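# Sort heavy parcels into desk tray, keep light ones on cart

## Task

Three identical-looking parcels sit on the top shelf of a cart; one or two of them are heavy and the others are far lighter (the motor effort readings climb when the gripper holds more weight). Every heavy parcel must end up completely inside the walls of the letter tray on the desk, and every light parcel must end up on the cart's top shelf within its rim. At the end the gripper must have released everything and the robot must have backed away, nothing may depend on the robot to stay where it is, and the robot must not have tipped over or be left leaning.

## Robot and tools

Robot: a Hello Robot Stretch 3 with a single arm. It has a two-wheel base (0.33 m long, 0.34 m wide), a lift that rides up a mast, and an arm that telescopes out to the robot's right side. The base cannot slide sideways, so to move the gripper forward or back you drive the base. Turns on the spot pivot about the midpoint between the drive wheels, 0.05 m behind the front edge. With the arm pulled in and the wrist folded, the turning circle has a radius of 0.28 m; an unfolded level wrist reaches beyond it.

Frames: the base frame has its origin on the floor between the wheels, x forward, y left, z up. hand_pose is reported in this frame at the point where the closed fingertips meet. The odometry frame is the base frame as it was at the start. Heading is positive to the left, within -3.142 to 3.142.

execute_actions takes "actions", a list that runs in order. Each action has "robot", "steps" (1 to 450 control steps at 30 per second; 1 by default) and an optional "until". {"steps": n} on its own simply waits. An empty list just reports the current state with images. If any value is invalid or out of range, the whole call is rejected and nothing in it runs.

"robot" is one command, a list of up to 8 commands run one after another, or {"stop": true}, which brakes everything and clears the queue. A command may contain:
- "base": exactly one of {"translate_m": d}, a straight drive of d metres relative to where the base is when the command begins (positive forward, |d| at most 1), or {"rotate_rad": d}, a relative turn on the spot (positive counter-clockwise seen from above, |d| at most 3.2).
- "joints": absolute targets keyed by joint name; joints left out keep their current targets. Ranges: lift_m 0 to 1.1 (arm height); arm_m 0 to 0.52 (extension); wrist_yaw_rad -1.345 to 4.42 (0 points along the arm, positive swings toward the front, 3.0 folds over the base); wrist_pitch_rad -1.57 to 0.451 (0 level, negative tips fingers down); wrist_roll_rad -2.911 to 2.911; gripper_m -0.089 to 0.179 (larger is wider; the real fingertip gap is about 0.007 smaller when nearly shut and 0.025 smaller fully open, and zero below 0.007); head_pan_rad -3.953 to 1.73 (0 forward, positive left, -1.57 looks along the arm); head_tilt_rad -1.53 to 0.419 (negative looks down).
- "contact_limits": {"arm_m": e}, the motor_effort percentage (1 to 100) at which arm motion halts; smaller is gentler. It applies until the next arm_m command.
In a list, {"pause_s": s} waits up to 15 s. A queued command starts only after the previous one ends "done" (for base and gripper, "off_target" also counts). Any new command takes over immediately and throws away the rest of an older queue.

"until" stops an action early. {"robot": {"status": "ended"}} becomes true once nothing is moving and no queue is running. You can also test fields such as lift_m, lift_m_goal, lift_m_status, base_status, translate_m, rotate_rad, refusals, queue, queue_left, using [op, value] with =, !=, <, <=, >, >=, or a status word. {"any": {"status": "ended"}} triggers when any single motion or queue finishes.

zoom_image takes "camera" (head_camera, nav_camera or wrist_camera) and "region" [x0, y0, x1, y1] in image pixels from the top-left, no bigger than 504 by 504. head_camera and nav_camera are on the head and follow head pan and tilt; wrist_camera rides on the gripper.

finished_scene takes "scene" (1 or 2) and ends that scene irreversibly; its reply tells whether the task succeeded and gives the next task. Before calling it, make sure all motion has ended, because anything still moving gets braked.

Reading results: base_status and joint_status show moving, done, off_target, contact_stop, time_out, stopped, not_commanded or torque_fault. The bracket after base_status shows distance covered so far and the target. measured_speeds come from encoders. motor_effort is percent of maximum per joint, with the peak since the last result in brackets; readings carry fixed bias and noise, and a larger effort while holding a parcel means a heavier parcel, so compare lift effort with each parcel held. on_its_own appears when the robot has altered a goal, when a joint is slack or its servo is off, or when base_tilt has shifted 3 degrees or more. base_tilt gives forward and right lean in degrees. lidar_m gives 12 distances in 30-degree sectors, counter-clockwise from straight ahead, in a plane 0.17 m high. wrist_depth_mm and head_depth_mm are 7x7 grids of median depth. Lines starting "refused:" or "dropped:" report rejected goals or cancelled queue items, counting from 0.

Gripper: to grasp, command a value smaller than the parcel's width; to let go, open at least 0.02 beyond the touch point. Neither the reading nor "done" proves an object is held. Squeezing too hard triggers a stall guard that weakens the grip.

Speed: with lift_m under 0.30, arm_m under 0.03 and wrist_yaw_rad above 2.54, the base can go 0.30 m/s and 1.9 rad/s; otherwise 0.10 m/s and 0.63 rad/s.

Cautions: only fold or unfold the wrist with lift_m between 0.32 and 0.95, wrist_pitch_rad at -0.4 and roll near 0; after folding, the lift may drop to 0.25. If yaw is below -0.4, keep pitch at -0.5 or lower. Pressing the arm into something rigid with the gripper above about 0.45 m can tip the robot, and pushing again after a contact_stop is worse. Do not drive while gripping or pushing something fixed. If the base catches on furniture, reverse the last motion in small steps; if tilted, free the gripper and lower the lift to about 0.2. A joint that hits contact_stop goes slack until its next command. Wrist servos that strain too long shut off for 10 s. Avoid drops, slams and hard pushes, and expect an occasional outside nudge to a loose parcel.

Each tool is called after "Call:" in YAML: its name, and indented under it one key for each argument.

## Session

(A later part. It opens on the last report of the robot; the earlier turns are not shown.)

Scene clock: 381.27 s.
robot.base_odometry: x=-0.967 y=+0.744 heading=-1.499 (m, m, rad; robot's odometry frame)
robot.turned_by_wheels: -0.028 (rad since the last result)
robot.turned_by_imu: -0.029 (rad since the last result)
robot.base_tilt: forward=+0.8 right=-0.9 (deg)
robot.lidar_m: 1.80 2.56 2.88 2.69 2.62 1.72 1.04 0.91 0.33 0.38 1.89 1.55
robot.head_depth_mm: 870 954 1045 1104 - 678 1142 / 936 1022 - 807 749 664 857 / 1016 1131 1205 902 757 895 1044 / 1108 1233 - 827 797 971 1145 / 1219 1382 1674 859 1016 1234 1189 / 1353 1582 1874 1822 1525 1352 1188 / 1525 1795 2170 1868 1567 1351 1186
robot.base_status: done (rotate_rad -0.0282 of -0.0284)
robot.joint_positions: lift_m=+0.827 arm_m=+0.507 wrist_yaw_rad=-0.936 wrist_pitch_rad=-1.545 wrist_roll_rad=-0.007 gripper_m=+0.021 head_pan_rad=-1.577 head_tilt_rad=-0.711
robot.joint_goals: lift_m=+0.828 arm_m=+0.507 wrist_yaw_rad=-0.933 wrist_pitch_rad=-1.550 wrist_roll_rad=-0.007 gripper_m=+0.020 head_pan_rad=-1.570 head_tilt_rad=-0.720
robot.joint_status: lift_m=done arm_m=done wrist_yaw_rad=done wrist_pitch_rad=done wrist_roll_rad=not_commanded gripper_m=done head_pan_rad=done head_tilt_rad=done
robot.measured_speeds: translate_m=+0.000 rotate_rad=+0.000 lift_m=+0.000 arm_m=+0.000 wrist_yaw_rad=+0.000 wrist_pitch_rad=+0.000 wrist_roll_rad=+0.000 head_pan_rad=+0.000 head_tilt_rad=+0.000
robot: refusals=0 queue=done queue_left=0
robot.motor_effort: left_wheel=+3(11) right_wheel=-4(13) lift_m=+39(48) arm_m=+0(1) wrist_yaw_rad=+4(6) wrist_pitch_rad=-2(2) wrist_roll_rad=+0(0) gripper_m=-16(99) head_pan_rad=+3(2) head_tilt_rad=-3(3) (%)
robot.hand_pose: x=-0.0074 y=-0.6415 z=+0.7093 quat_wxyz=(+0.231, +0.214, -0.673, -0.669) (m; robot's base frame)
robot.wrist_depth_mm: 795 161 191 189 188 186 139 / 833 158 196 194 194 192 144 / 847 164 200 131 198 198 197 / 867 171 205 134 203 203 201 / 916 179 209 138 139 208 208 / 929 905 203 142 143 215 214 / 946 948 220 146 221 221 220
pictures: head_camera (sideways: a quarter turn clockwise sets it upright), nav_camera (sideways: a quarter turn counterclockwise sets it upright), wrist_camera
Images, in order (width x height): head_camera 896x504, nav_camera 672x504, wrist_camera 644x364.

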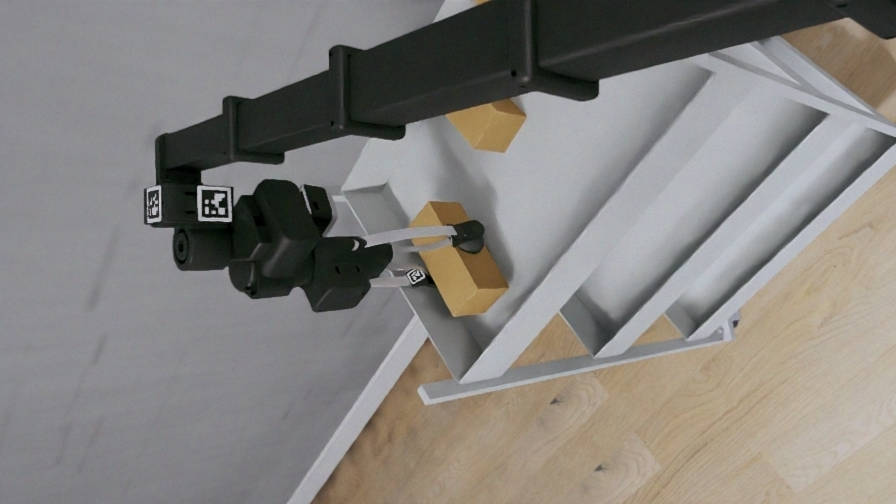

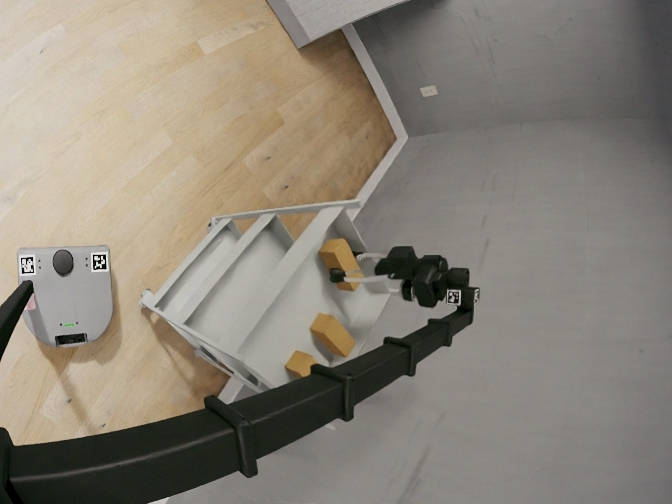

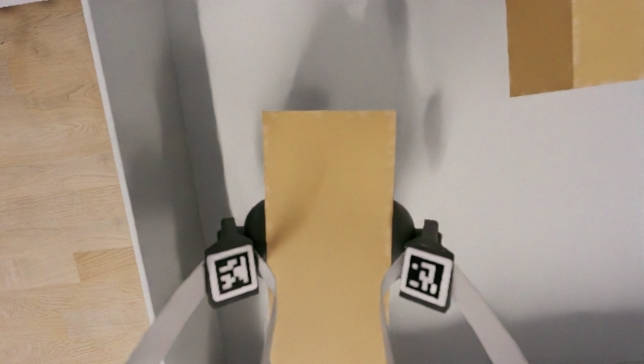

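Call:
execute_actions:
  actions: []

Call:
execute_actions:
  actions: []

Scene clock: 386.83 s.
robot.base_odometry: x=-0.967 y=+0.744 heading=-1.499 (m, m, rad; robot's odometry frame)
robot.turned_by_wheels: +0.000 (rad since the last result)
robot.turned_by_imu: +0.000 (rad since the last result)
robot.base_tilt: forward=+0.8 right=-0.9 (deg)
robot.lidar_m: 1.80 2.56 2.88 2.68 2.62 1.72 1.04 0.90 0.33 0.38 1.88 1.55
robot.head_depth_mm: 872 956 1047 1105 - 678 1142 / 935 1016 - 803 748 666 854 / 1016 1129 1207 902 758 897 1043 / 1108 1229 - 824 796 965 1148 / 1216 1384 1653 862 1013 1227 1189 / 1349 1573 1891 1797 1538 1344 1180 / 1521 1804 2143 1864 1572 1350 1192
robot.base_status: done (rotate_rad -0.0282 of -0.0284)
robot.joint_positions: lift_m=+0.827 arm_m=+0.507 wrist_yaw_rad=-0.936 wrist_pitch_rad=-1.545 wrist_roll_rad=-0.007 gripper_m=+0.021 head_pan_rad=-1.577 head_tilt_rad=-0.711
robot.joint_goals: lift_m=+0.828 arm_m=+0.507 wrist_yaw_rad=-0.933 wrist_pitch_rad=-1.550 wrist_roll_rad=-0.007 gripper_m=+0.020 head_pan_rad=-1.570 head_tilt_rad=-0.720
robot.joint_status: lift_m=done arm_m=done wrist_yaw_rad=done wrist_pitch_rad=done wrist_roll_rad=not_commanded gripper_m=done head_pan_rad=done head_tilt_rad=done
robot.measured_speeds: translate_m=+0.000 rotate_rad=+0.000 lift_m=+0.000 arm_m=+0.000 wrist_yaw_rad=+0.000 wrist_pitch_rad=+0.000 wrist_roll_rad=+0.000 head_pan_rad=+0.000 head_tilt_rad=+0.000
robot: refusals=0 queue=done queue_left=0
robot.motor_effort: left_wheel=+3(3) right_wheel=-4(4) lift_m=+39(38) arm_m=+0(0) wrist_yaw_rad=+5(4) wrist_pitch_rad=-2(2) wrist_roll_rad=+0(0) gripper_m=-15(16) head_pan_rad=+2(2) head_tilt_rad=-3(3) (%)
robot.hand_pose: x=-0.0074 y=-0.6415 z=+0.7093 quat_wxyz=(+0.231, +0.214, -0.673, -0.669) (m; robot's base frame)
robot.wrist_depth_mm: 799 160 190 189 188 186 139 / 826 158 195 194 194 191 144 / 851 163 201 131 197 197 196 / 880 170 205 134 203 203 201 / 895 179 210 138 139 209 208 / 917 907 203 142 143 214 213 / 963 949 221 146 221 221 220
pictures: head_camera (sideways: a quarter turn clockwise sets it upright), nav_camera (sideways: a quarter turn counterclockwise sets it upright), wrist_camera
Images, in order (width x height): head_camera 896x504, nav_camera 672x504, wrist_camera 644x364.

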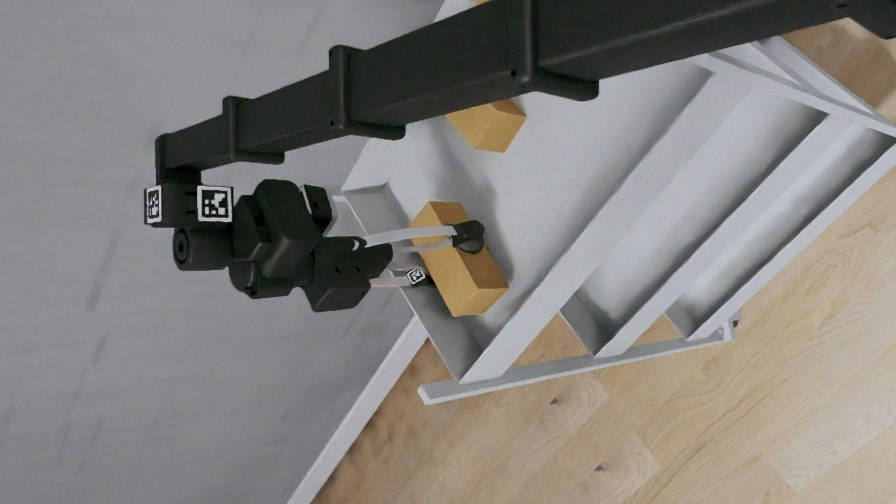

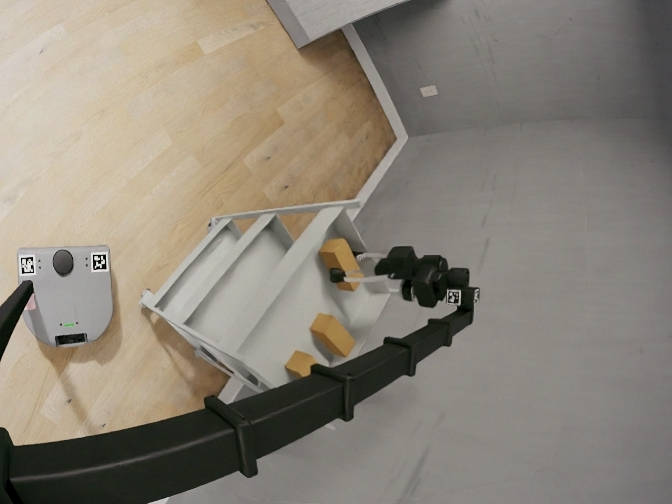

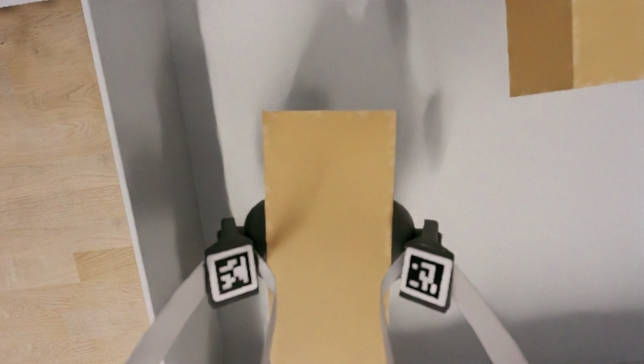

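Scene clock: 386.83 s.
robot.base_odometry: x=-0.967 y=+0.744 heading=-1.499 (m, m, rad; robot's odometry frame)
robot.turned_by_wheels: +0.000 (rad since the last result)
robot.turned_by_imu: +0.000 (rad since the last result)
robot.base_tilt: forward=+0.8 right=-0.9 (deg)
robot.lidar_m: 1.80 2.56 2.88 2.68 2.62 1.72 1.04 0.90 0.33 0.38 1.88 1.55
robot.head_depth_mm: 872 956 1047 1105 - 678 1142 / 935 1016 - 803 748 666 854 / 1016 1129 1207 902 758 897 1043 / 1108 1229 - 824 796 965 1148 / 1216 1384 1653 862 1013 1227 1189 / 1349 1573 1891 1797 1538 1344 1180 / 1521 1804 2143 1864 1572 1350 1192
robot.base_status: done (rotate_rad -0.0282 of -0.0284)
robot.joint_positions: lift_m=+0.827 arm_m=+0.507 wrist_yaw_rad=-0.936 wrist_pitch_rad=-1.545 wrist_roll_rad=-0.007 gripper_m=+0.021 head_pan_rad=-1.577 head_tilt_rad=-0.711
robot.joint_goals: lift_m=+0.828 arm_m=+0.507 wrist_yaw_rad=-0.933 wrist_pitch_rad=-1.550 wrist_roll_rad=-0.007 gripper_m=+0.020 head_pan_rad=-1.570 head_tilt_rad=-0.720
robot.joint_status: lift_m=done arm_m=done wrist_yaw_rad=done wrist_pitch_rad=done wrist_roll_rad=not_commanded gripper_m=done head_pan_rad=done head_tilt_rad=done
robot.measured_speeds: translate_m=+0.000 rotate_rad=+0.000 lift_m=+0.000 arm_m=+0.000 wrist_yaw_rad=+0.000 wrist_pitch_rad=+0.000 wrist_roll_rad=+0.000 head_pan_rad=+0.000 head_tilt_rad=+0.000
robot: refusals=0 queue=done queue_left=0
robot.motor_effort: left_wheel=+3(3) right_wheel=-4(4) lift_m=+39(38) arm_m=+0(0) wrist_yaw_rad=+5(4) wrist_pitch_rad=-2(2) wrist_roll_rad=+0(0) gripper_m=-15(16) head_pan_rad=+2(2) head_tilt_rad=-3(3) (%)
robot.hand_pose: x=-0.0074 y=-0.6415 z=+0.7093 quat_wxyz=(+0.231, +0.214, -0.673, -0.669) (m; robot's base frame)
robot.wrist_depth_mm: 799 160 190 189 188 186 139 / 826 158 195 194 194 191 144 / 851 163 201 131 197 197 196 / 880 170 205 134 203 203 201 / 895 179 210 138 139 209 208 / 917 907 203 142 143 214 213 / 963 949 221 146 221 221 220
pictures: head_camera (sideways: a quarter turn clockwise sets it upright), nav_camera (sideways: a quarter turn counterclockwise sets it upright), wrist_camera
Images, in order (width x height): head_camera 896x504, nav_camera 672x504, wrist_camera 644x364.

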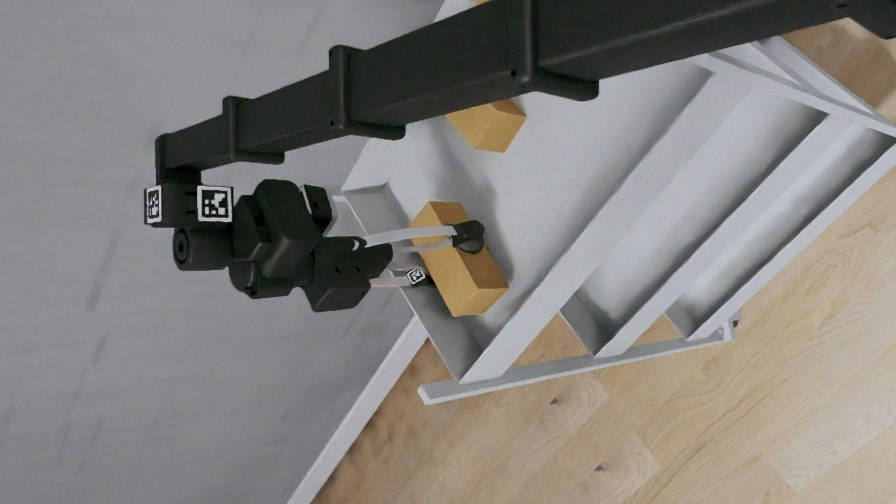

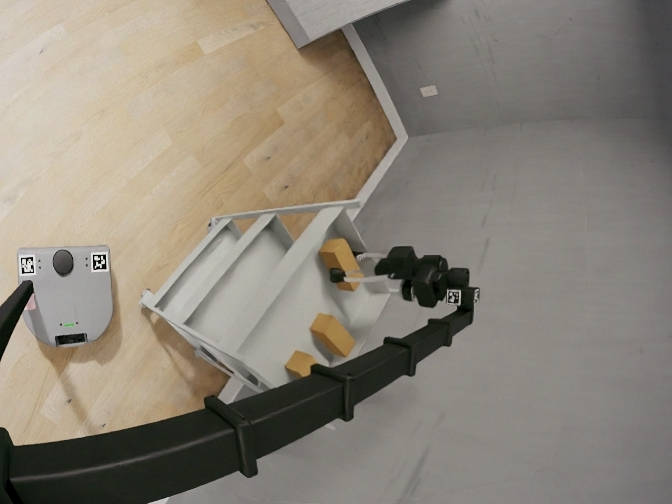

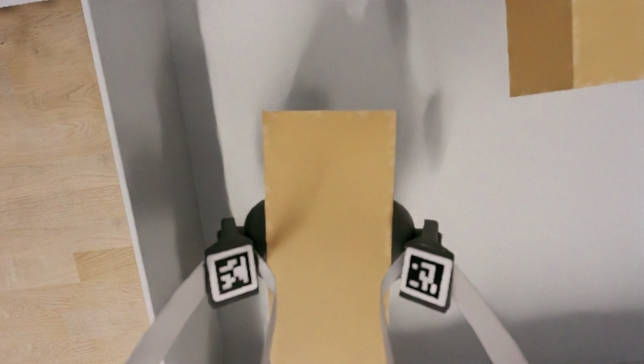

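Call:
execute_actions:
  actions:
    - {"robot": [{"joints": {"lift_m": 0.812}}, {"joints": {"gripper_m": 0.09}}, {"joints": {"lift_m": 0.875}}], "steps": 200, "until": {"robot": {"lift_m": [">=", 0.856]}}}
    - {"robot": {"base": {"rotate_rad": -0.264}, "joints": {"arm_m": 0.513, "wrist_yaw_rad": -0.495, "wrist_pitch_rad": -1.495}}, "steps": 200, "until": {"robot": {"status": "ended"}}}

Scene clock: 451.37 s.
robot.base_odometry: x=-0.967 y=+0.744 heading=-1.763 (m, m, rad; robot's odometry frame)
robot.turned_by_wheels: -0.264 (rad since the last result)
robot.turned_by_imu: -0.265 (rad since the last result)
robot.base_tilt: forward=+0.8 right=-0.9 (deg)
robot.lidar_m: 1.61 2.22 2.56 3.00 2.71 2.19 1.26 0.93 0.41 0.33 0.47 1.55
robot.head_depth_mm: 777 860 - - 1364 1312 1190 / 807 - 1076 836 813 1263 1185 / 841 967 1089 865 756 694 1075 / 892 - 1221 836 756 878 1058 / 947 1079 1193 911 760 933 1129 / 1002 1150 1318 835 793 988 1190 / 1063 1230 1447 859 883 1268 1186
robot.base_status: done (rotate_rad -0.2638 of -0.2640)
robot.joint_positions: lift_m=+0.874 arm_m=+0.513 wrist_yaw_rad=-0.498 wrist_pitch_rad=-1.497 wrist_roll_rad=-0.007 gripper_m=+0.090 head_pan_rad=-1.577 head_tilt_rad=-0.711
robot.joint_goals: lift_m=+0.875 arm_m=+0.513 wrist_yaw_rad=-0.495 wrist_pitch_rad=-1.495 wrist_roll_rad=-0.007 gripper_m=+0.090 head_pan_rad=-1.570 head_tilt_rad=-0.720
robot.joint_status: lift_m=done arm_m=done wrist_yaw_rad=done wrist_pitch_rad=done wrist_roll_rad=not_commanded gripper_m=done head_pan_rad=done head_tilt_rad=done
robot.measured_speeds: translate_m=+0.000 rotate_rad=+0.000 lift_m=+0.000 arm_m=+0.000 wrist_yaw_rad=+0.000 wrist_pitch_rad=+0.000 wrist_roll_rad=+0.000 head_pan_rad=+0.000 head_tilt_rad=+0.000
robot: refusals=0 queue=done queue_left=0
robot.motor_effort: left_wheel=+4(10) right_wheel=-4(12) lift_m=+37(40) arm_m=+0(1) wrist_yaw_rad=+4(4) wrist_pitch_rad=+1(4) wrist_roll_rad=+0(0) gripper_m=+0(93) head_pan_rad=+2(3) head_tilt_rad=-5(4) (%)
robot.hand_pose: x=-0.0191 y=-0.6531 z=+0.7558 quat_wxyz=(+0.385, +0.341, -0.619, -0.593) (m; robot's base frame)
robot.wrist_depth_mm: 865 828 834 779 766 758 738 / 244 246 245 245 839 854 841 / 249 250 250 197 246 204 229 / 255 257 255 201 251 199 235 / 260 263 258 205 256 204 235 / 264 233 266 210 262 206 241 / 261 219 271 268 267 266 247
pictures: head_camera (sideways: a quarter turn clockwise sets it upright), nav_camera (sideways: a quarter turn counterclockwise sets it upright), wrist_camera
Images, in order (width x height): head_camera 896x504, nav_camera 672x504, wrist_camera 644x364.

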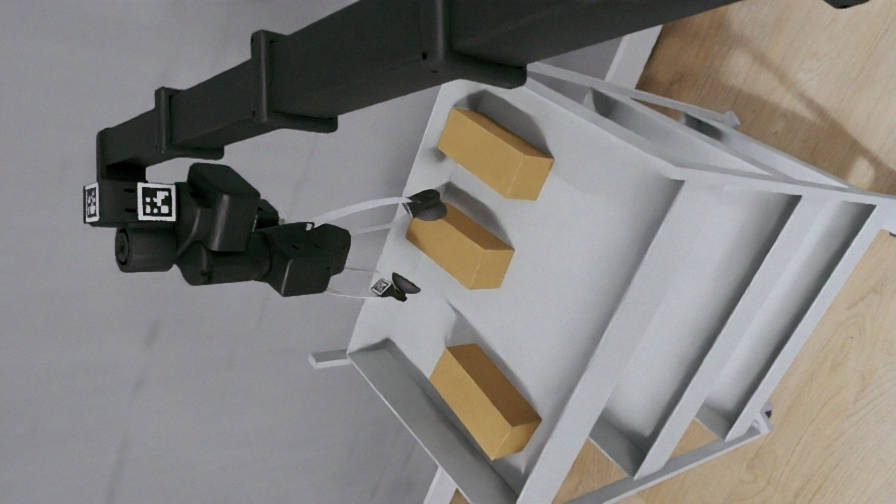

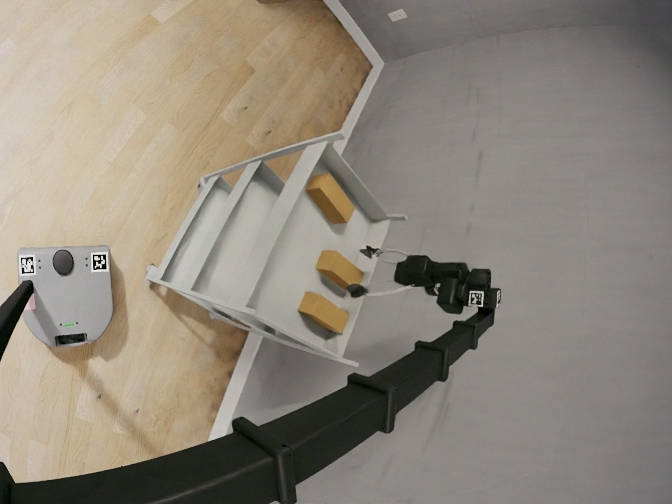

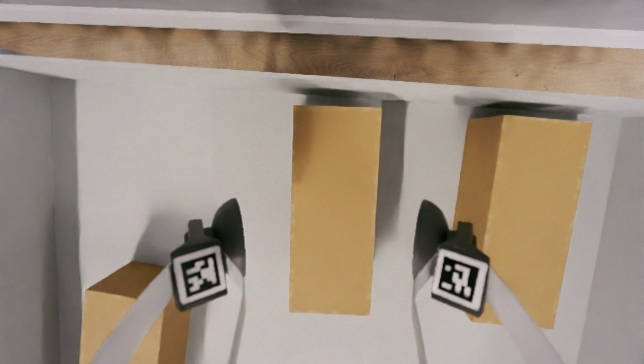

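Call:
zoom_image:
  camera: "wrist_camera"
  region: [220, 70, 640, 364]

Region (220, 70, 640, 364) of wrist_camera's 644x364 image, scaled by 1.200; it fills the top 353 rows of this view, and the rest is white.

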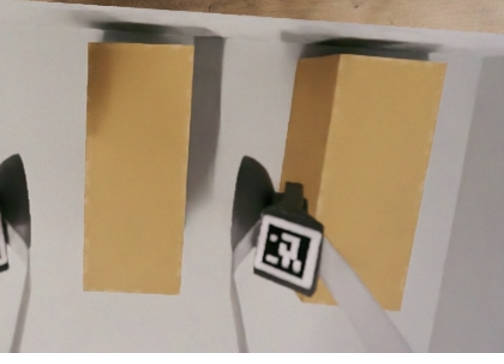

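Call:
execute_actions:
  actions:
    - {"robot": [{"base": {"rotate_rad": -0.0084}, "joints": {"lift_m": 0.814, "arm_m": 0.5167, "wrist_yaw_rad": -0.52}}, {"joints": {"gripper_m": 0.02}}, {"joints": {"lift_m": 0.831}}], "steps": 200, "until": {"robot": {"status": "ended"}}}

Scene clock: 503.43 s.
robot.base_odometry: x=-0.967 y=+0.744 heading=-1.771 (m, m, rad; robot's odometry frame)
robot.turned_by_wheels: -0.008 (rad since the last result)
robot.turned_by_imu: -0.009 (rad since the last result)
robot.base_tilt: forward=+0.8 right=-0.8 (deg)
robot.lidar_m: 1.60 2.20 2.57 2.99 2.71 2.20 1.27 0.93 0.42 0.33 0.47 1.55
robot.head_depth_mm: 774 859 954 - - 1311 1183 / 812 890 - 837 801 1273 1184 / 849 - 1100 863 759 696 1103 / 893 983 - 828 760 879 1064 / 939 1066 1206 904 760 931 1131 / 993 1144 1306 834 778 991 1184 / 1057 1231 1449 863 876 1276 1179
robot.base_status: done (rotate_rad -0.0082 of -0.0084)
robot.joint_positions: lift_m=+0.830 arm_m=+0.516 wrist_yaw_rad=-0.517 wrist_pitch_rad=-1.497 wrist_roll_rad=-0.007 gripper_m=+0.021 head_pan_rad=-1.577 head_tilt_rad=-0.711
robot.joint_goals: lift_m=+0.831 arm_m=+0.517 wrist_yaw_rad=-0.520 wrist_pitch_rad=-1.495 wrist_roll_rad=-0.007 gripper_m=+0.020 head_pan_rad=-1.570 head_tilt_rad=-0.720
robot.joint_status: lift_m=done arm_m=done wrist_yaw_rad=done wrist_pitch_rad=done wrist_roll_rad=not_commanded gripper_m=done head_pan_rad=done head_tilt_rad=done
robot.measured_speeds: translate_m=+0.000 rotate_rad=+0.000 lift_m=+0.000 arm_m=+0.000 wrist_yaw_rad=+0.000 wrist_pitch_rad=+0.000 wrist_roll_rad=+0.000 head_pan_rad=+0.000 head_tilt_rad=+0.000
robot: refusals=0 queue=done queue_left=0
robot.motor_effort: left_wheel=+3(10) right_wheel=-3(12) lift_m=+40(44) arm_m=+0(1) wrist_yaw_rad=-4(4) wrist_pitch_rad=+1(1) wrist_roll_rad=+1(0) gripper_m=-16(99) head_pan_rad=+2(2) head_tilt_rad=-3(3) (%)
robot.hand_pose: x=-0.0191 y=-0.6569 z=+0.7117 quat_wxyz=(+0.380, +0.335, -0.622, -0.597) (m; robot's base frame)
robot.wrist_depth_mm: 803 793 777 777 751 750 730 / 205 197 203 202 189 807 795 / 207 207 204 136 201 196 151 / 211 211 210 139 206 179 154 / 216 216 213 142 143 175 157 / 221 220 219 145 145 167 160 / 184 197 225 149 221 166 165
pictures: head_camera (sideways: a quarter turn clockwise sets it upright), nav_camera (sideways: a quarter turn counterclockwise sets it upright), wrist_camera
Images, in order (width x height): head_camera 896x504, nav_camera 672x504, wrist_camera 644x364.

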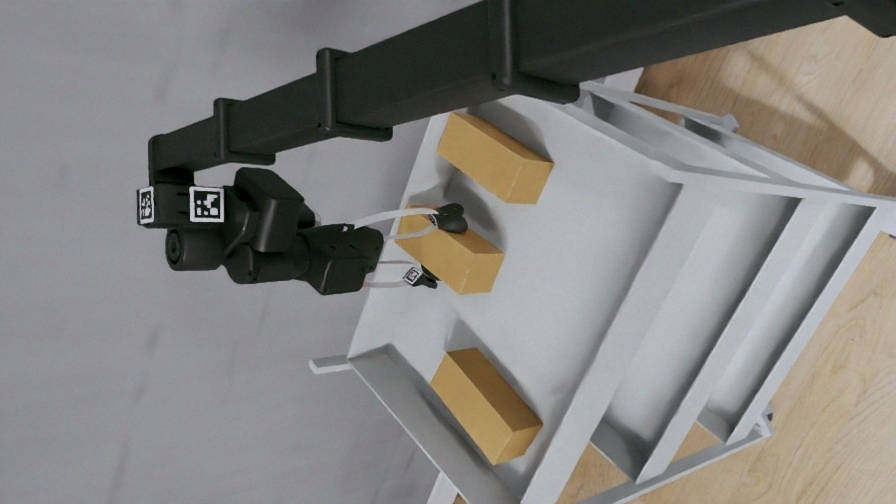

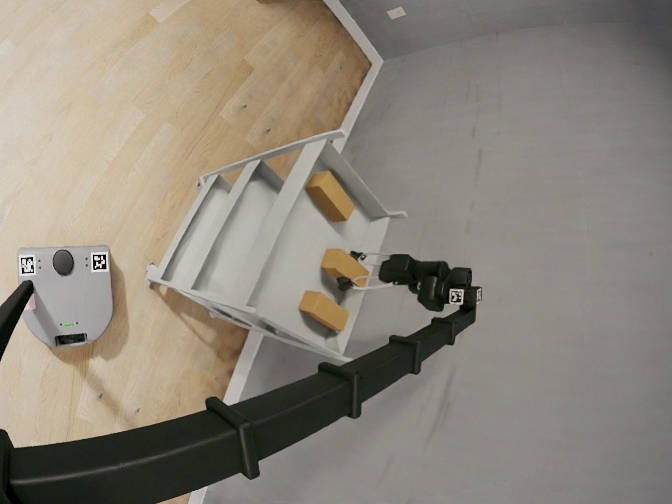

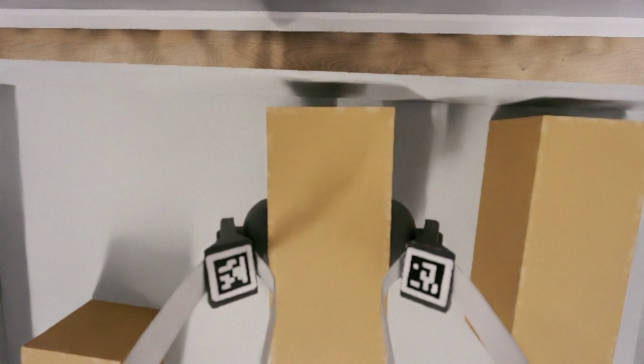

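Call:
execute_actions:
  actions: []

Scene clock: 507.43 s.
robot.base_odometry: x=-0.967 y=+0.744 heading=-1.771 (m, m, rad; robot's odometry frame)
robot.turned_by_wheels: +0.000 (rad since the last result)
robot.turned_by_imu: +0.000 (rad since the last result)
robot.base_tilt: forward=+0.7 right=-0.8 (deg)
robot.lidar_m: 1.60 2.21 2.57 3.00 2.71 2.20 1.28 0.94 0.42 0.33 0.47 1.55
robot.head_depth_mm: 776 863 954 - - 1317 1190 / 812 885 - 832 805 1264 1182 / 849 - 1103 863 758 694 1093 / 896 978 - 829 758 880 1063 / 950 1077 1210 900 758 930 1129 / 999 1146 1305 841 775 990 1184 / 1053 1223 1444 862 880 1272 1190
robot.base_status: done (rotate_rad -0.0082 of -0.0084)
robot.joint_positions: lift_m=+0.830 arm_m=+0.516 wrist_yaw_rad=-0.517 wrist_pitch_rad=-1.497 wrist_roll_rad=-0.007 gripper_m=+0.021 head_pan_rad=-1.577 head_tilt_rad=-0.711
robot.joint_goals: lift_m=+0.831 arm_m=+0.517 wrist_yaw_rad=-0.520 wrist_pitch_rad=-1.495 wrist_roll_rad=-0.007 gripper_m=+0.020 head_pan_rad=-1.570 head_tilt_rad=-0.720
robot.joint_status: lift_m=done arm_m=done wrist_yaw_rad=done wrist_pitch_rad=done wrist_roll_rad=not_commanded gripper_m=done head_pan_rad=done head_tilt_rad=done
robot.measured_speeds: translate_m=+0.000 rotate_rad=+0.000 lift_m=+0.000 arm_m=+0.000 wrist_yaw_rad=+0.000 wrist_pitch_rad=+0.000 wrist_roll_rad=+0.000 head_pan_rad=+0.000 head_tilt_rad=+0.000
robot: refusals=0 queue=done queue_left=0
robot.motor_effort: left_wheel=+4(3) right_wheel=-3(4) lift_m=+41(40) arm_m=+1(0) wrist_yaw_rad=-4(4) wrist_pitch_rad=+0(1) wrist_roll_rad=+0(0) gripper_m=-16(16) head_pan_rad=+2(2) head_tilt_rad=-2(3) (%)
robot.hand_pose: x=-0.0191 y=-0.6569 z=+0.7117 quat_wxyz=(+0.380, +0.335, -0.622, -0.597) (m; robot's base frame)
robot.wrist_depth_mm: 820 792 783 772 757 744 738 / 205 195 202 203 188 814 802 / 209 207 206 136 202 195 152 / 212 210 209 139 206 179 154 / 216 216 213 141 142 176 157 / 221 220 220 145 145 167 160 / 184 196 223 148 220 166 165
pictures: head_camera (sideways: a quarter turn clockwise sets it upright), nav_camera (sideways: a quarter turn counterclockwise sets it upright), wrist_camera
Images, in order (width x height): head_camera 896x504, nav_camera 672x504, wrist_camera 644x364.

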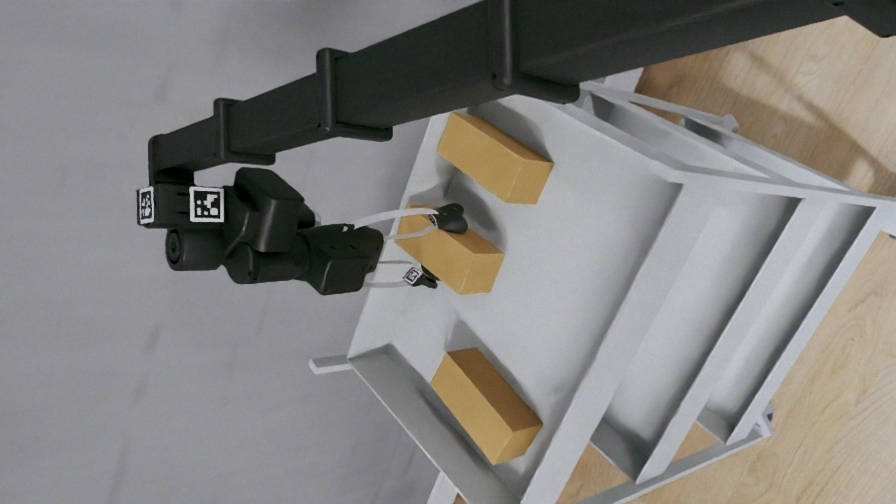

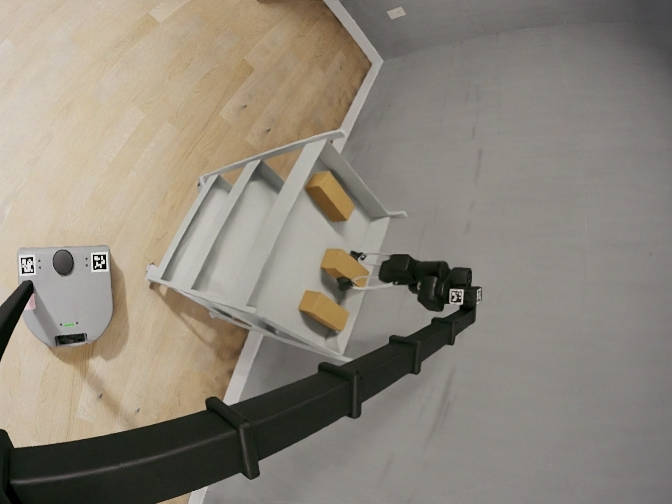

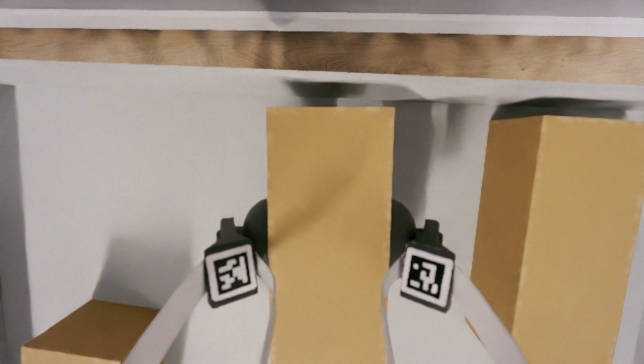

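Call:
execute_actions:
  actions: []

Scene clock: 513.50 s.
robot.base_odometry: x=-0.967 y=+0.744 heading=-1.771 (m, m, rad; robot's odometry frame)
robot.turned_by_wheels: +0.000 (rad since the last result)
robot.turned_by_imu: +0.000 (rad since the last result)
robot.base_tilt: forward=+0.7 right=-0.9 (deg)
robot.lidar_m: 1.60 2.20 2.57 2.99 2.72 2.20 1.27 0.94 0.42 0.33 0.47 1.55
robot.head_depth_mm: 778 863 954 - - 1315 1182 / 813 887 - 835 804 1271 1173 / 846 - 1101 862 755 693 1102 / 891 981 - 827 761 875 1066 / 939 1079 1202 904 757 932 1129 / 996 1145 1308 839 778 988 1179 / 1059 1216 1444 865 871 1275 1186
robot.base_status: done (rotate_rad -0.0082 of -0.0084)
robot.joint_positions: lift_m=+0.830 arm_m=+0.516 wrist_yaw_rad=-0.517 wrist_pitch_rad=-1.497 wrist_roll_rad=-0.007 gripper_m=+0.021 head_pan_rad=-1.577 head_tilt_rad=-0.711
robot.joint_goals: lift_m=+0.831 arm_m=+0.517 wrist_yaw_rad=-0.520 wrist_pitch_rad=-1.495 wrist_roll_rad=-0.007 gripper_m=+0.020 head_pan_rad=-1.570 head_tilt_rad=-0.720
robot.joint_status: lift_m=done arm_m=done wrist_yaw_rad=done wrist_pitch_rad=done wrist_roll_rad=not_commanded gripper_m=done head_pan_rad=done head_tilt_rad=done
robot.measured_speeds: translate_m=+0.000 rotate_rad=+0.000 lift_m=+0.000 arm_m=+0.000 wrist_yaw_rad=+0.000 wrist_pitch_rad=+0.000 wrist_roll_rad=+0.000 head_pan_rad=+0.000 head_tilt_rad=+0.000
robot: refusals=0 queue=done queue_left=0
robot.motor_effort: left_wheel=+3(4) right_wheel=-3(3) lift_m=+40(40) arm_m=+1(0) wrist_yaw_rad=-4(4) wrist_pitch_rad=+0(1) wrist_roll_rad=+0(0) gripper_m=-15(16) head_pan_rad=+3(3) head_tilt_rad=-4(4) (%)
robot.hand_pose: x=-0.0191 y=-0.6569 z=+0.7117 quat_wxyz=(+0.380, +0.335, -0.622, -0.597) (m; robot's base frame)
robot.wrist_depth_mm: 800 777 787 769 760 745 727 / 205 195 202 202 188 812 802 / 207 207 205 135 202 196 152 / 212 210 210 139 207 178 154 / 217 215 213 142 143 175 157 / 221 220 219 145 145 167 160 / 184 197 223 148 220 165 165
pictures: head_camera (sideways: a quarter turn clockwise sets it upright), nav_camera (sideways: a quarter turn counterclockwise sets it upright), wrist_camera
Images, in order (width x height): head_camera 896x504, nav_camera 672x504, wrist_camera 644x364.

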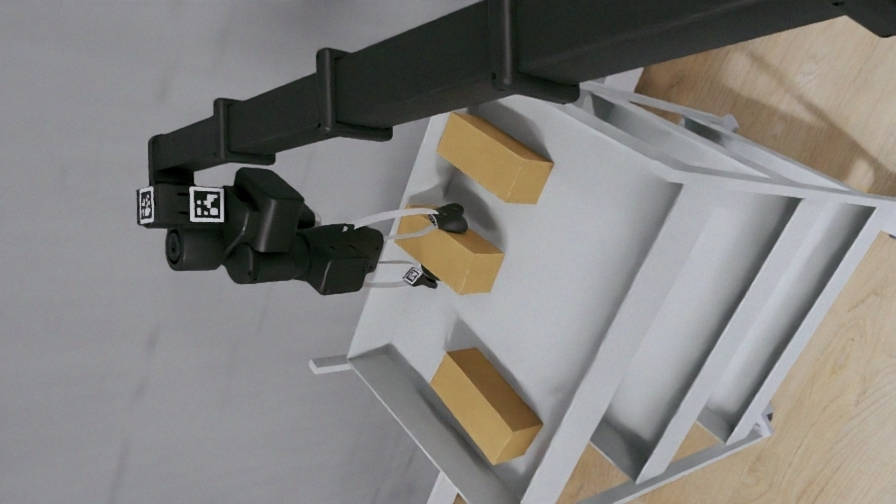

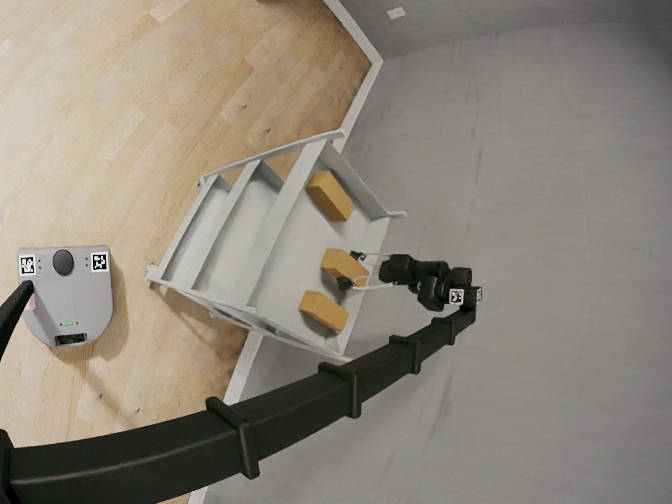

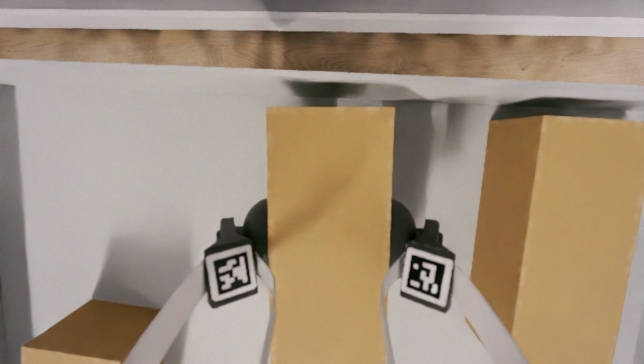

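Call:
execute_actions:
  actions:
    - {"robot": [{"joints": {"lift_m": 0.813}}, {"joints": {"gripper_m": 0.09}}, {"joints": {"lift_m": 0.875}}], "steps": 200, "until": {"robot": {"lift_m": [">=", 0.858]}}}
    - {"robot": {"base": {"rotate_rad": -0.167}, "joints": {"arm_m": 0.4674, "wrist_yaw_rad": -0.403}}, "steps": 200, "until": {"robot": {"status": "ended"}}}

Scene clock: 637.57 s.
robot.base_odometry: x=-0.967 y=+0.744 heading=-1.938 (m, m, rad; robot's odometry frame)
robot.turned_by_wheels: -0.167 (rad since the last result)
robot.turned_by_imu: -0.168 (rad since the last result)
robot.base_tilt: forward=+0.8 right=-0.8 (deg)
robot.lidar_m: 1.56 1.91 2.56 2.89 2.87 2.19 1.52 0.99 0.90 0.33 0.40 1.55
robot.head_depth_mm: 751 842 907 - 1354 1320 1187 / 774 - 1026 1158 1379 1348 1182 / 793 - 1036 857 1012 1276 1187 / 825 - - 853 763 696 1005 / 854 968 1120 855 757 882 1080 / 881 1004 1162 905 759 912 1125 / 916 1051 1189 909 762 952 1145
robot.base_status: done (rotate_rad -0.1668 of -0.1670)
robot.joint_positions: lift_m=+0.874 arm_m=+0.468 wrist_yaw_rad=-0.406 wrist_pitch_rad=-1.496 wrist_roll_rad=-0.007 gripper_m=+0.090 head_pan_rad=-1.577 head_tilt_rad=-0.711
robot.joint_goals: lift_m=+0.875 arm_m=+0.467 wrist_yaw_rad=-0.403 wrist_pitch_rad=-1.495 wrist_roll_rad=-0.007 gripper_m=+0.090 head_pan_rad=-1.570 head_tilt_rad=-0.720
robot.joint_status: lift_m=done arm_m=done wrist_yaw_rad=done wrist_pitch_rad=done wrist_roll_rad=not_commanded gripper_m=done head_pan_rad=done head_tilt_rad=done
robot.measured_speeds: translate_m=+0.000 rotate_rad=+0.000 lift_m=+0.000 arm_m=+0.000 wrist_yaw_rad=+0.000 wrist_pitch_rad=+0.000 wrist_roll_rad=+0.000 head_pan_rad=+0.000 head_tilt_rad=+0.000
robot: refusals=0 queue=done queue_left=0
robot.motor_effort: left_wheel=+3(11) right_wheel=-3(12) lift_m=+38(44) arm_m=-3(4) wrist_yaw_rad=+4(4) wrist_pitch_rad=+0(0) wrist_roll_rad=+0(0) gripper_m=+0(95) head_pan_rad=+2(2) head_tilt_rad=-2(4) (%)
robot.hand_pose: x=-0.0196 y=-0.6079 z=+0.7558 quat_wxyz=(+0.413, +0.369, -0.603, -0.575) (m; robot's base frame)
robot.wrist_depth_mm: 734 758 770 759 790 812 819 / 865 879 885 855 860 171 849 / 252 202 249 199 245 858 881 / 257 204 254 201 251 877 890 / 263 209 258 206 257 900 880 / 269 213 265 210 263 913 918 / 271 271 271 271 266 216 927
pictures: head_camera (sideways: a quarter turn clockwise sets it upright), nav_camera (sideways: a quarter turn counterclockwise sets it upright), wrist_camera
Images, in order (width x height): head_camera 896x504, nav_camera 672x504, wrist_camera 644x364.

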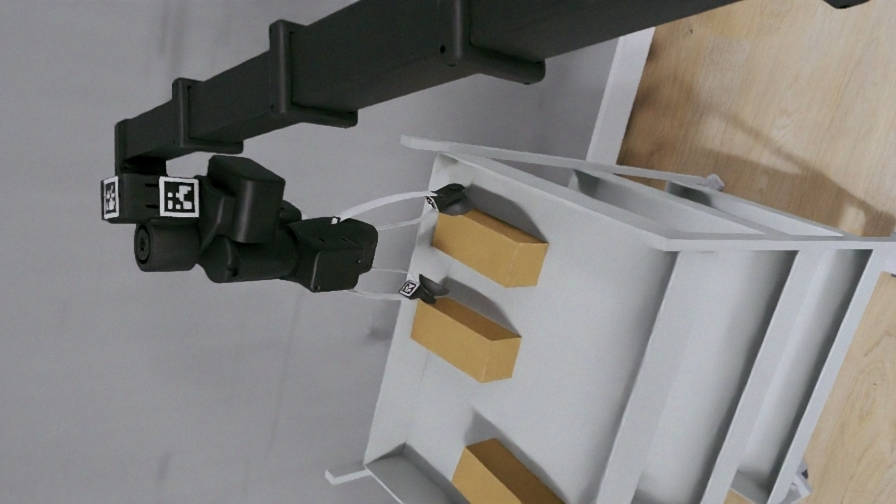

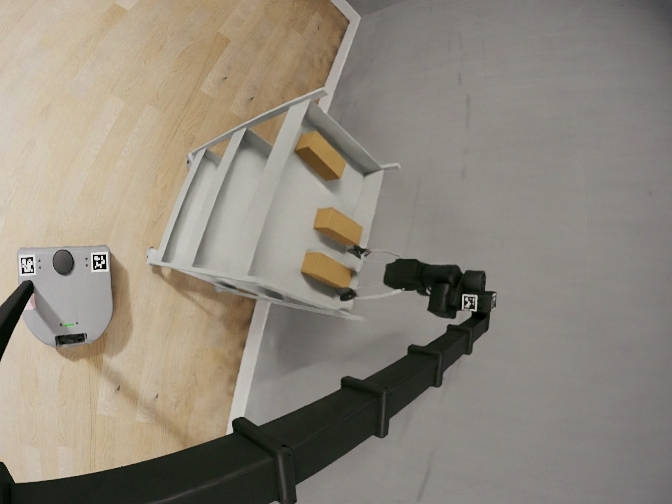

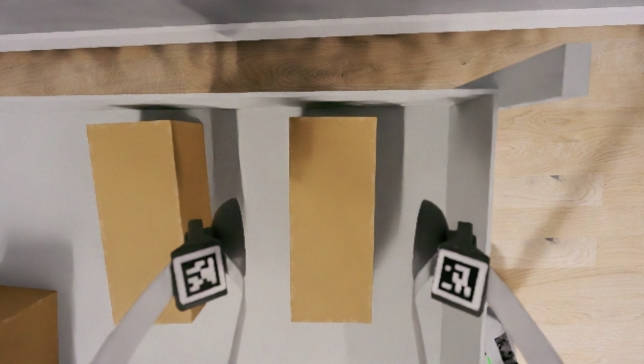

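Call:
execute_actions:
  actions: []

Scene clock: 694.63 s.
robot.base_odometry: x=-0.967 y=+0.744 heading=-1.938 (m, m, rad; robot's odometry frame)
robot.turned_by_wheels: +0.000 (rad since the last result)
robot.turned_by_imu: +0.000 (rad since the last result)
robot.base_tilt: forward=+0.7 right=-0.8 (deg)
robot.lidar_m: 1.55 1.91 2.56 2.90 2.88 2.20 1.51 0.99 0.90 0.33 0.40 1.55
robot.head_depth_mm: 752 841 914 - 1360 1309 1175 / 777 - 1021 1161 1370 1351 1184 / 794 - 1039 861 1005 1268 1178 / 822 - - 850 759 696 1004 / 857 965 1109 853 763 877 1077 / 885 1004 1159 909 757 915 1119 / 915 1046 1188 902 762 955 1155
robot.base_status: done (rotate_rad -0.1668 of -0.1670)
robot.joint_positions: lift_m=+0.874 arm_m=+0.468 wrist_yaw_rad=-0.406 wrist_pitch_rad=-1.496 wrist_roll_rad=-0.007 gripper_m=+0.090 head_pan_rad=-1.577 head_tilt_rad=-0.711
robot.joint_goals: lift_m=+0.875 arm_m=+0.467 wrist_yaw_rad=-0.403 wrist_pitch_rad=-1.495 wrist_roll_rad=-0.007 gripper_m=+0.090 head_pan_rad=-1.570 head_tilt_rad=-0.720
robot.joint_status: lift_m=done arm_m=done wrist_yaw_rad=done wrist_pitch_rad=done wrist_roll_rad=not_commanded gripper_m=done head_pan_rad=done head_tilt_rad=done
robot.measured_speeds: translate_m=+0.000 rotate_rad=+0.000 lift_m=+0.000 arm_m=+0.000 wrist_yaw_rad=+0.000 wrist_pitch_rad=+0.000 wrist_roll_rad=+0.000 head_pan_rad=+0.000 head_tilt_rad=+0.000
robot: refusals=0 queue=done queue_left=0
robot.motor_effort: left_wheel=+3(3) right_wheel=-3(3) lift_m=+38(38) arm_m=-3(3) wrist_yaw_rad=+3(4) wrist_pitch_rad=+0(0) wrist_roll_rad=+0(0) gripper_m=+0(0) head_pan_rad=+2(3) head_tilt_rad=-3(5) (%)
robot.hand_pose: x=-0.0196 y=-0.6079 z=+0.7558 quat_wxyz=(+0.413, +0.369, -0.603, -0.575) (m; robot's base frame)
robot.wrist_depth_mm: 741 750 763 766 800 821 826 / 883 867 871 856 845 170 845 / 252 203 250 198 245 853 861 / 256 204 253 202 251 865 876 / 264 208 258 205 256 890 892 / 268 213 267 210 263 931 907 / 272 274 271 269 267 216 930
pictures: head_camera (sideways: a quarter turn clockwise sets it upright), nav_camera (sideways: a quarter turn counterclockwise sets it upright), wrist_camera
Images, in order (width x height): head_camera 896x504, nav_camera 672x504, wrist_camera 644x364.

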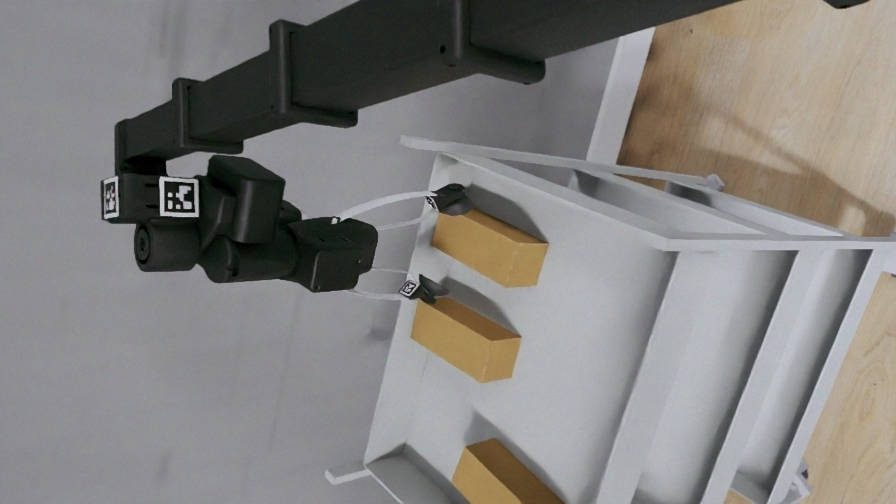

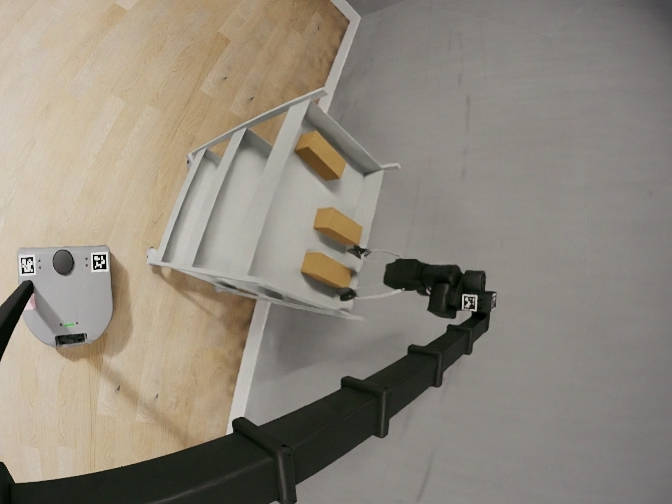

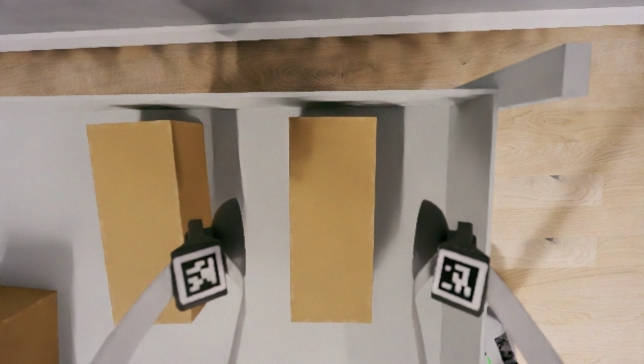

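Call:
execute_actions:
  actions:
    - {"robot":[{"joints":{"lift_m":0.814}},{"joints":{"gripper_m":0.02}},{"joints":{"lift_m":0.831}}],"steps":300,"until":{"robot":{"status":"ended"}}}

Scene clock: 708.97 s.
robot.base_odometry: x=-0.967 y=+0.744 heading=-1.938 (m, m, rad; robot's odometry frame)
robot.turned_by_wheels: +0.000 (rad since the last result)
robot.turned_by_imu: -0.001 (rad since the last result)
robot.base_tilt: forward=+0.7 right=-0.9 (deg)
robot.lidar_m: 1.55 1.91 2.57 2.89 2.88 2.20 1.52 0.99 0.90 0.33 0.40 1.55
robot.head_depth_mm: 751 843 945 - - 1319 1180 / 777 853 - 1180 1380 1344 1188 / 801 865 1059 855 1013 1267 1186 / 823 912 - 802 759 696 1006 / 853 966 1112 852 757 881 1081 / 883 1006 1162 906 758 914 1126 / 915 1047 1185 905 758 953 1148
robot.base_status: done (rotate_rad -0.1668 of -0.1670)
robot.joint_positions: lift_m=+0.830 arm_m=+0.468 wrist_yaw_rad=-0.406 wrist_pitch_rad=-1.496 wrist_roll_rad=-0.007 gripper_m=+0.021 head_pan_rad=-1.577 head_tilt_rad=-0.711
robot.joint_goals: lift_m=+0.831 arm_m=+0.467 wrist_yaw_rad=-0.403 wrist_pitch_rad=-1.495 wrist_roll_rad=-0.007 gripper_m=+0.020 head_pan_rad=-1.570 head_tilt_rad=-0.720
robot.joint_status: lift_m=done arm_m=done wrist_yaw_rad=done wrist_pitch_rad=done wrist_roll_rad=not_commanded gripper_m=done head_pan_rad=done head_tilt_rad=done
robot.measured_speeds: translate_m=+0.000 rotate_rad=+0.000 lift_m=+0.000 arm_m=+0.000 wrist_yaw_rad=+0.000 wrist_pitch_rad=+0.000 wrist_roll_rad=+0.000 head_pan_rad=+0.000 head_tilt_rad=+0.000
robot: refusals=0 queue=done queue_left=0
robot.motor_effort: left_wheel=+3(3) right_wheel=-3(3) lift_m=+39(42) arm_m=-3(4) wrist_yaw_rad=+4(4) wrist_pitch_rad=+1(0) wrist_roll_rad=+0(0) gripper_m=-15(99) head_pan_rad=+3(2) head_tilt_rad=-3(4) (%)
robot.hand_pose: x=-0.0196 y=-0.6079 z=+0.7118 quat_wxyz=(+0.413, +0.369, -0.603, -0.575) (m; robot's base frame)
robot.wrist_depth_mm: 739 742 737 770 792 791 701 / 826 810 189 192 197 157 118 / 158 177 206 135 203 167 829 / 160 162 209 138 207 166 844 / 163 164 214 141 142 180 852 / 168 167 220 144 144 173 872 / 172 170 224 147 221 197 874
pictures: head_camera (sideways: a quarter turn clockwise sets it upright), nav_camera (sideways: a quarter turn counterclockwise sets it upright), wrist_camera
Images, in order (width x height): head_camera 896x504, nav_camera 672x504, wrist_camera 644x364.

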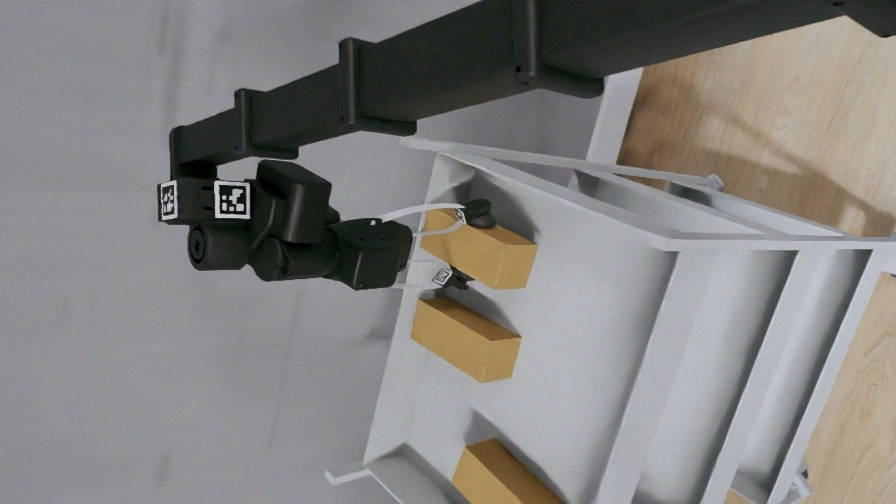

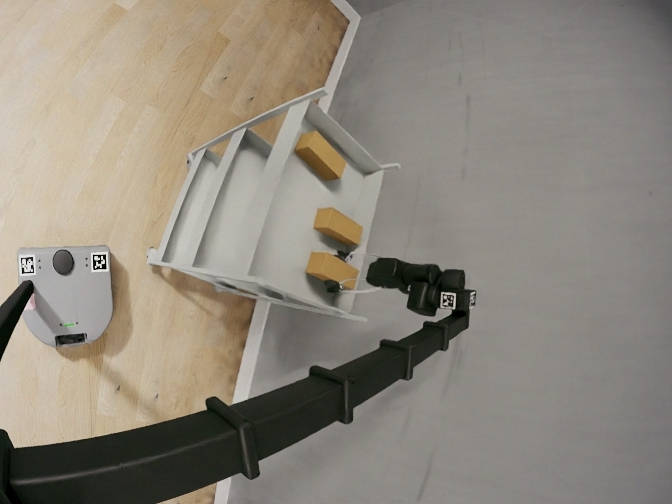

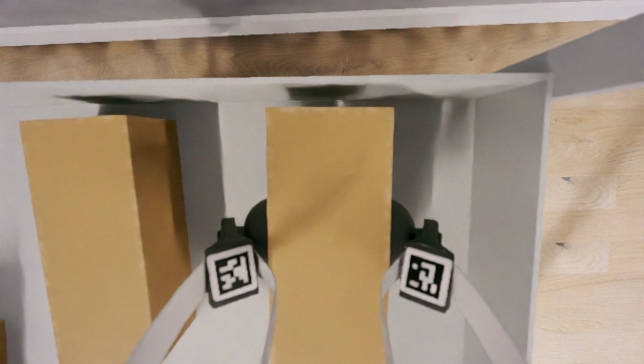

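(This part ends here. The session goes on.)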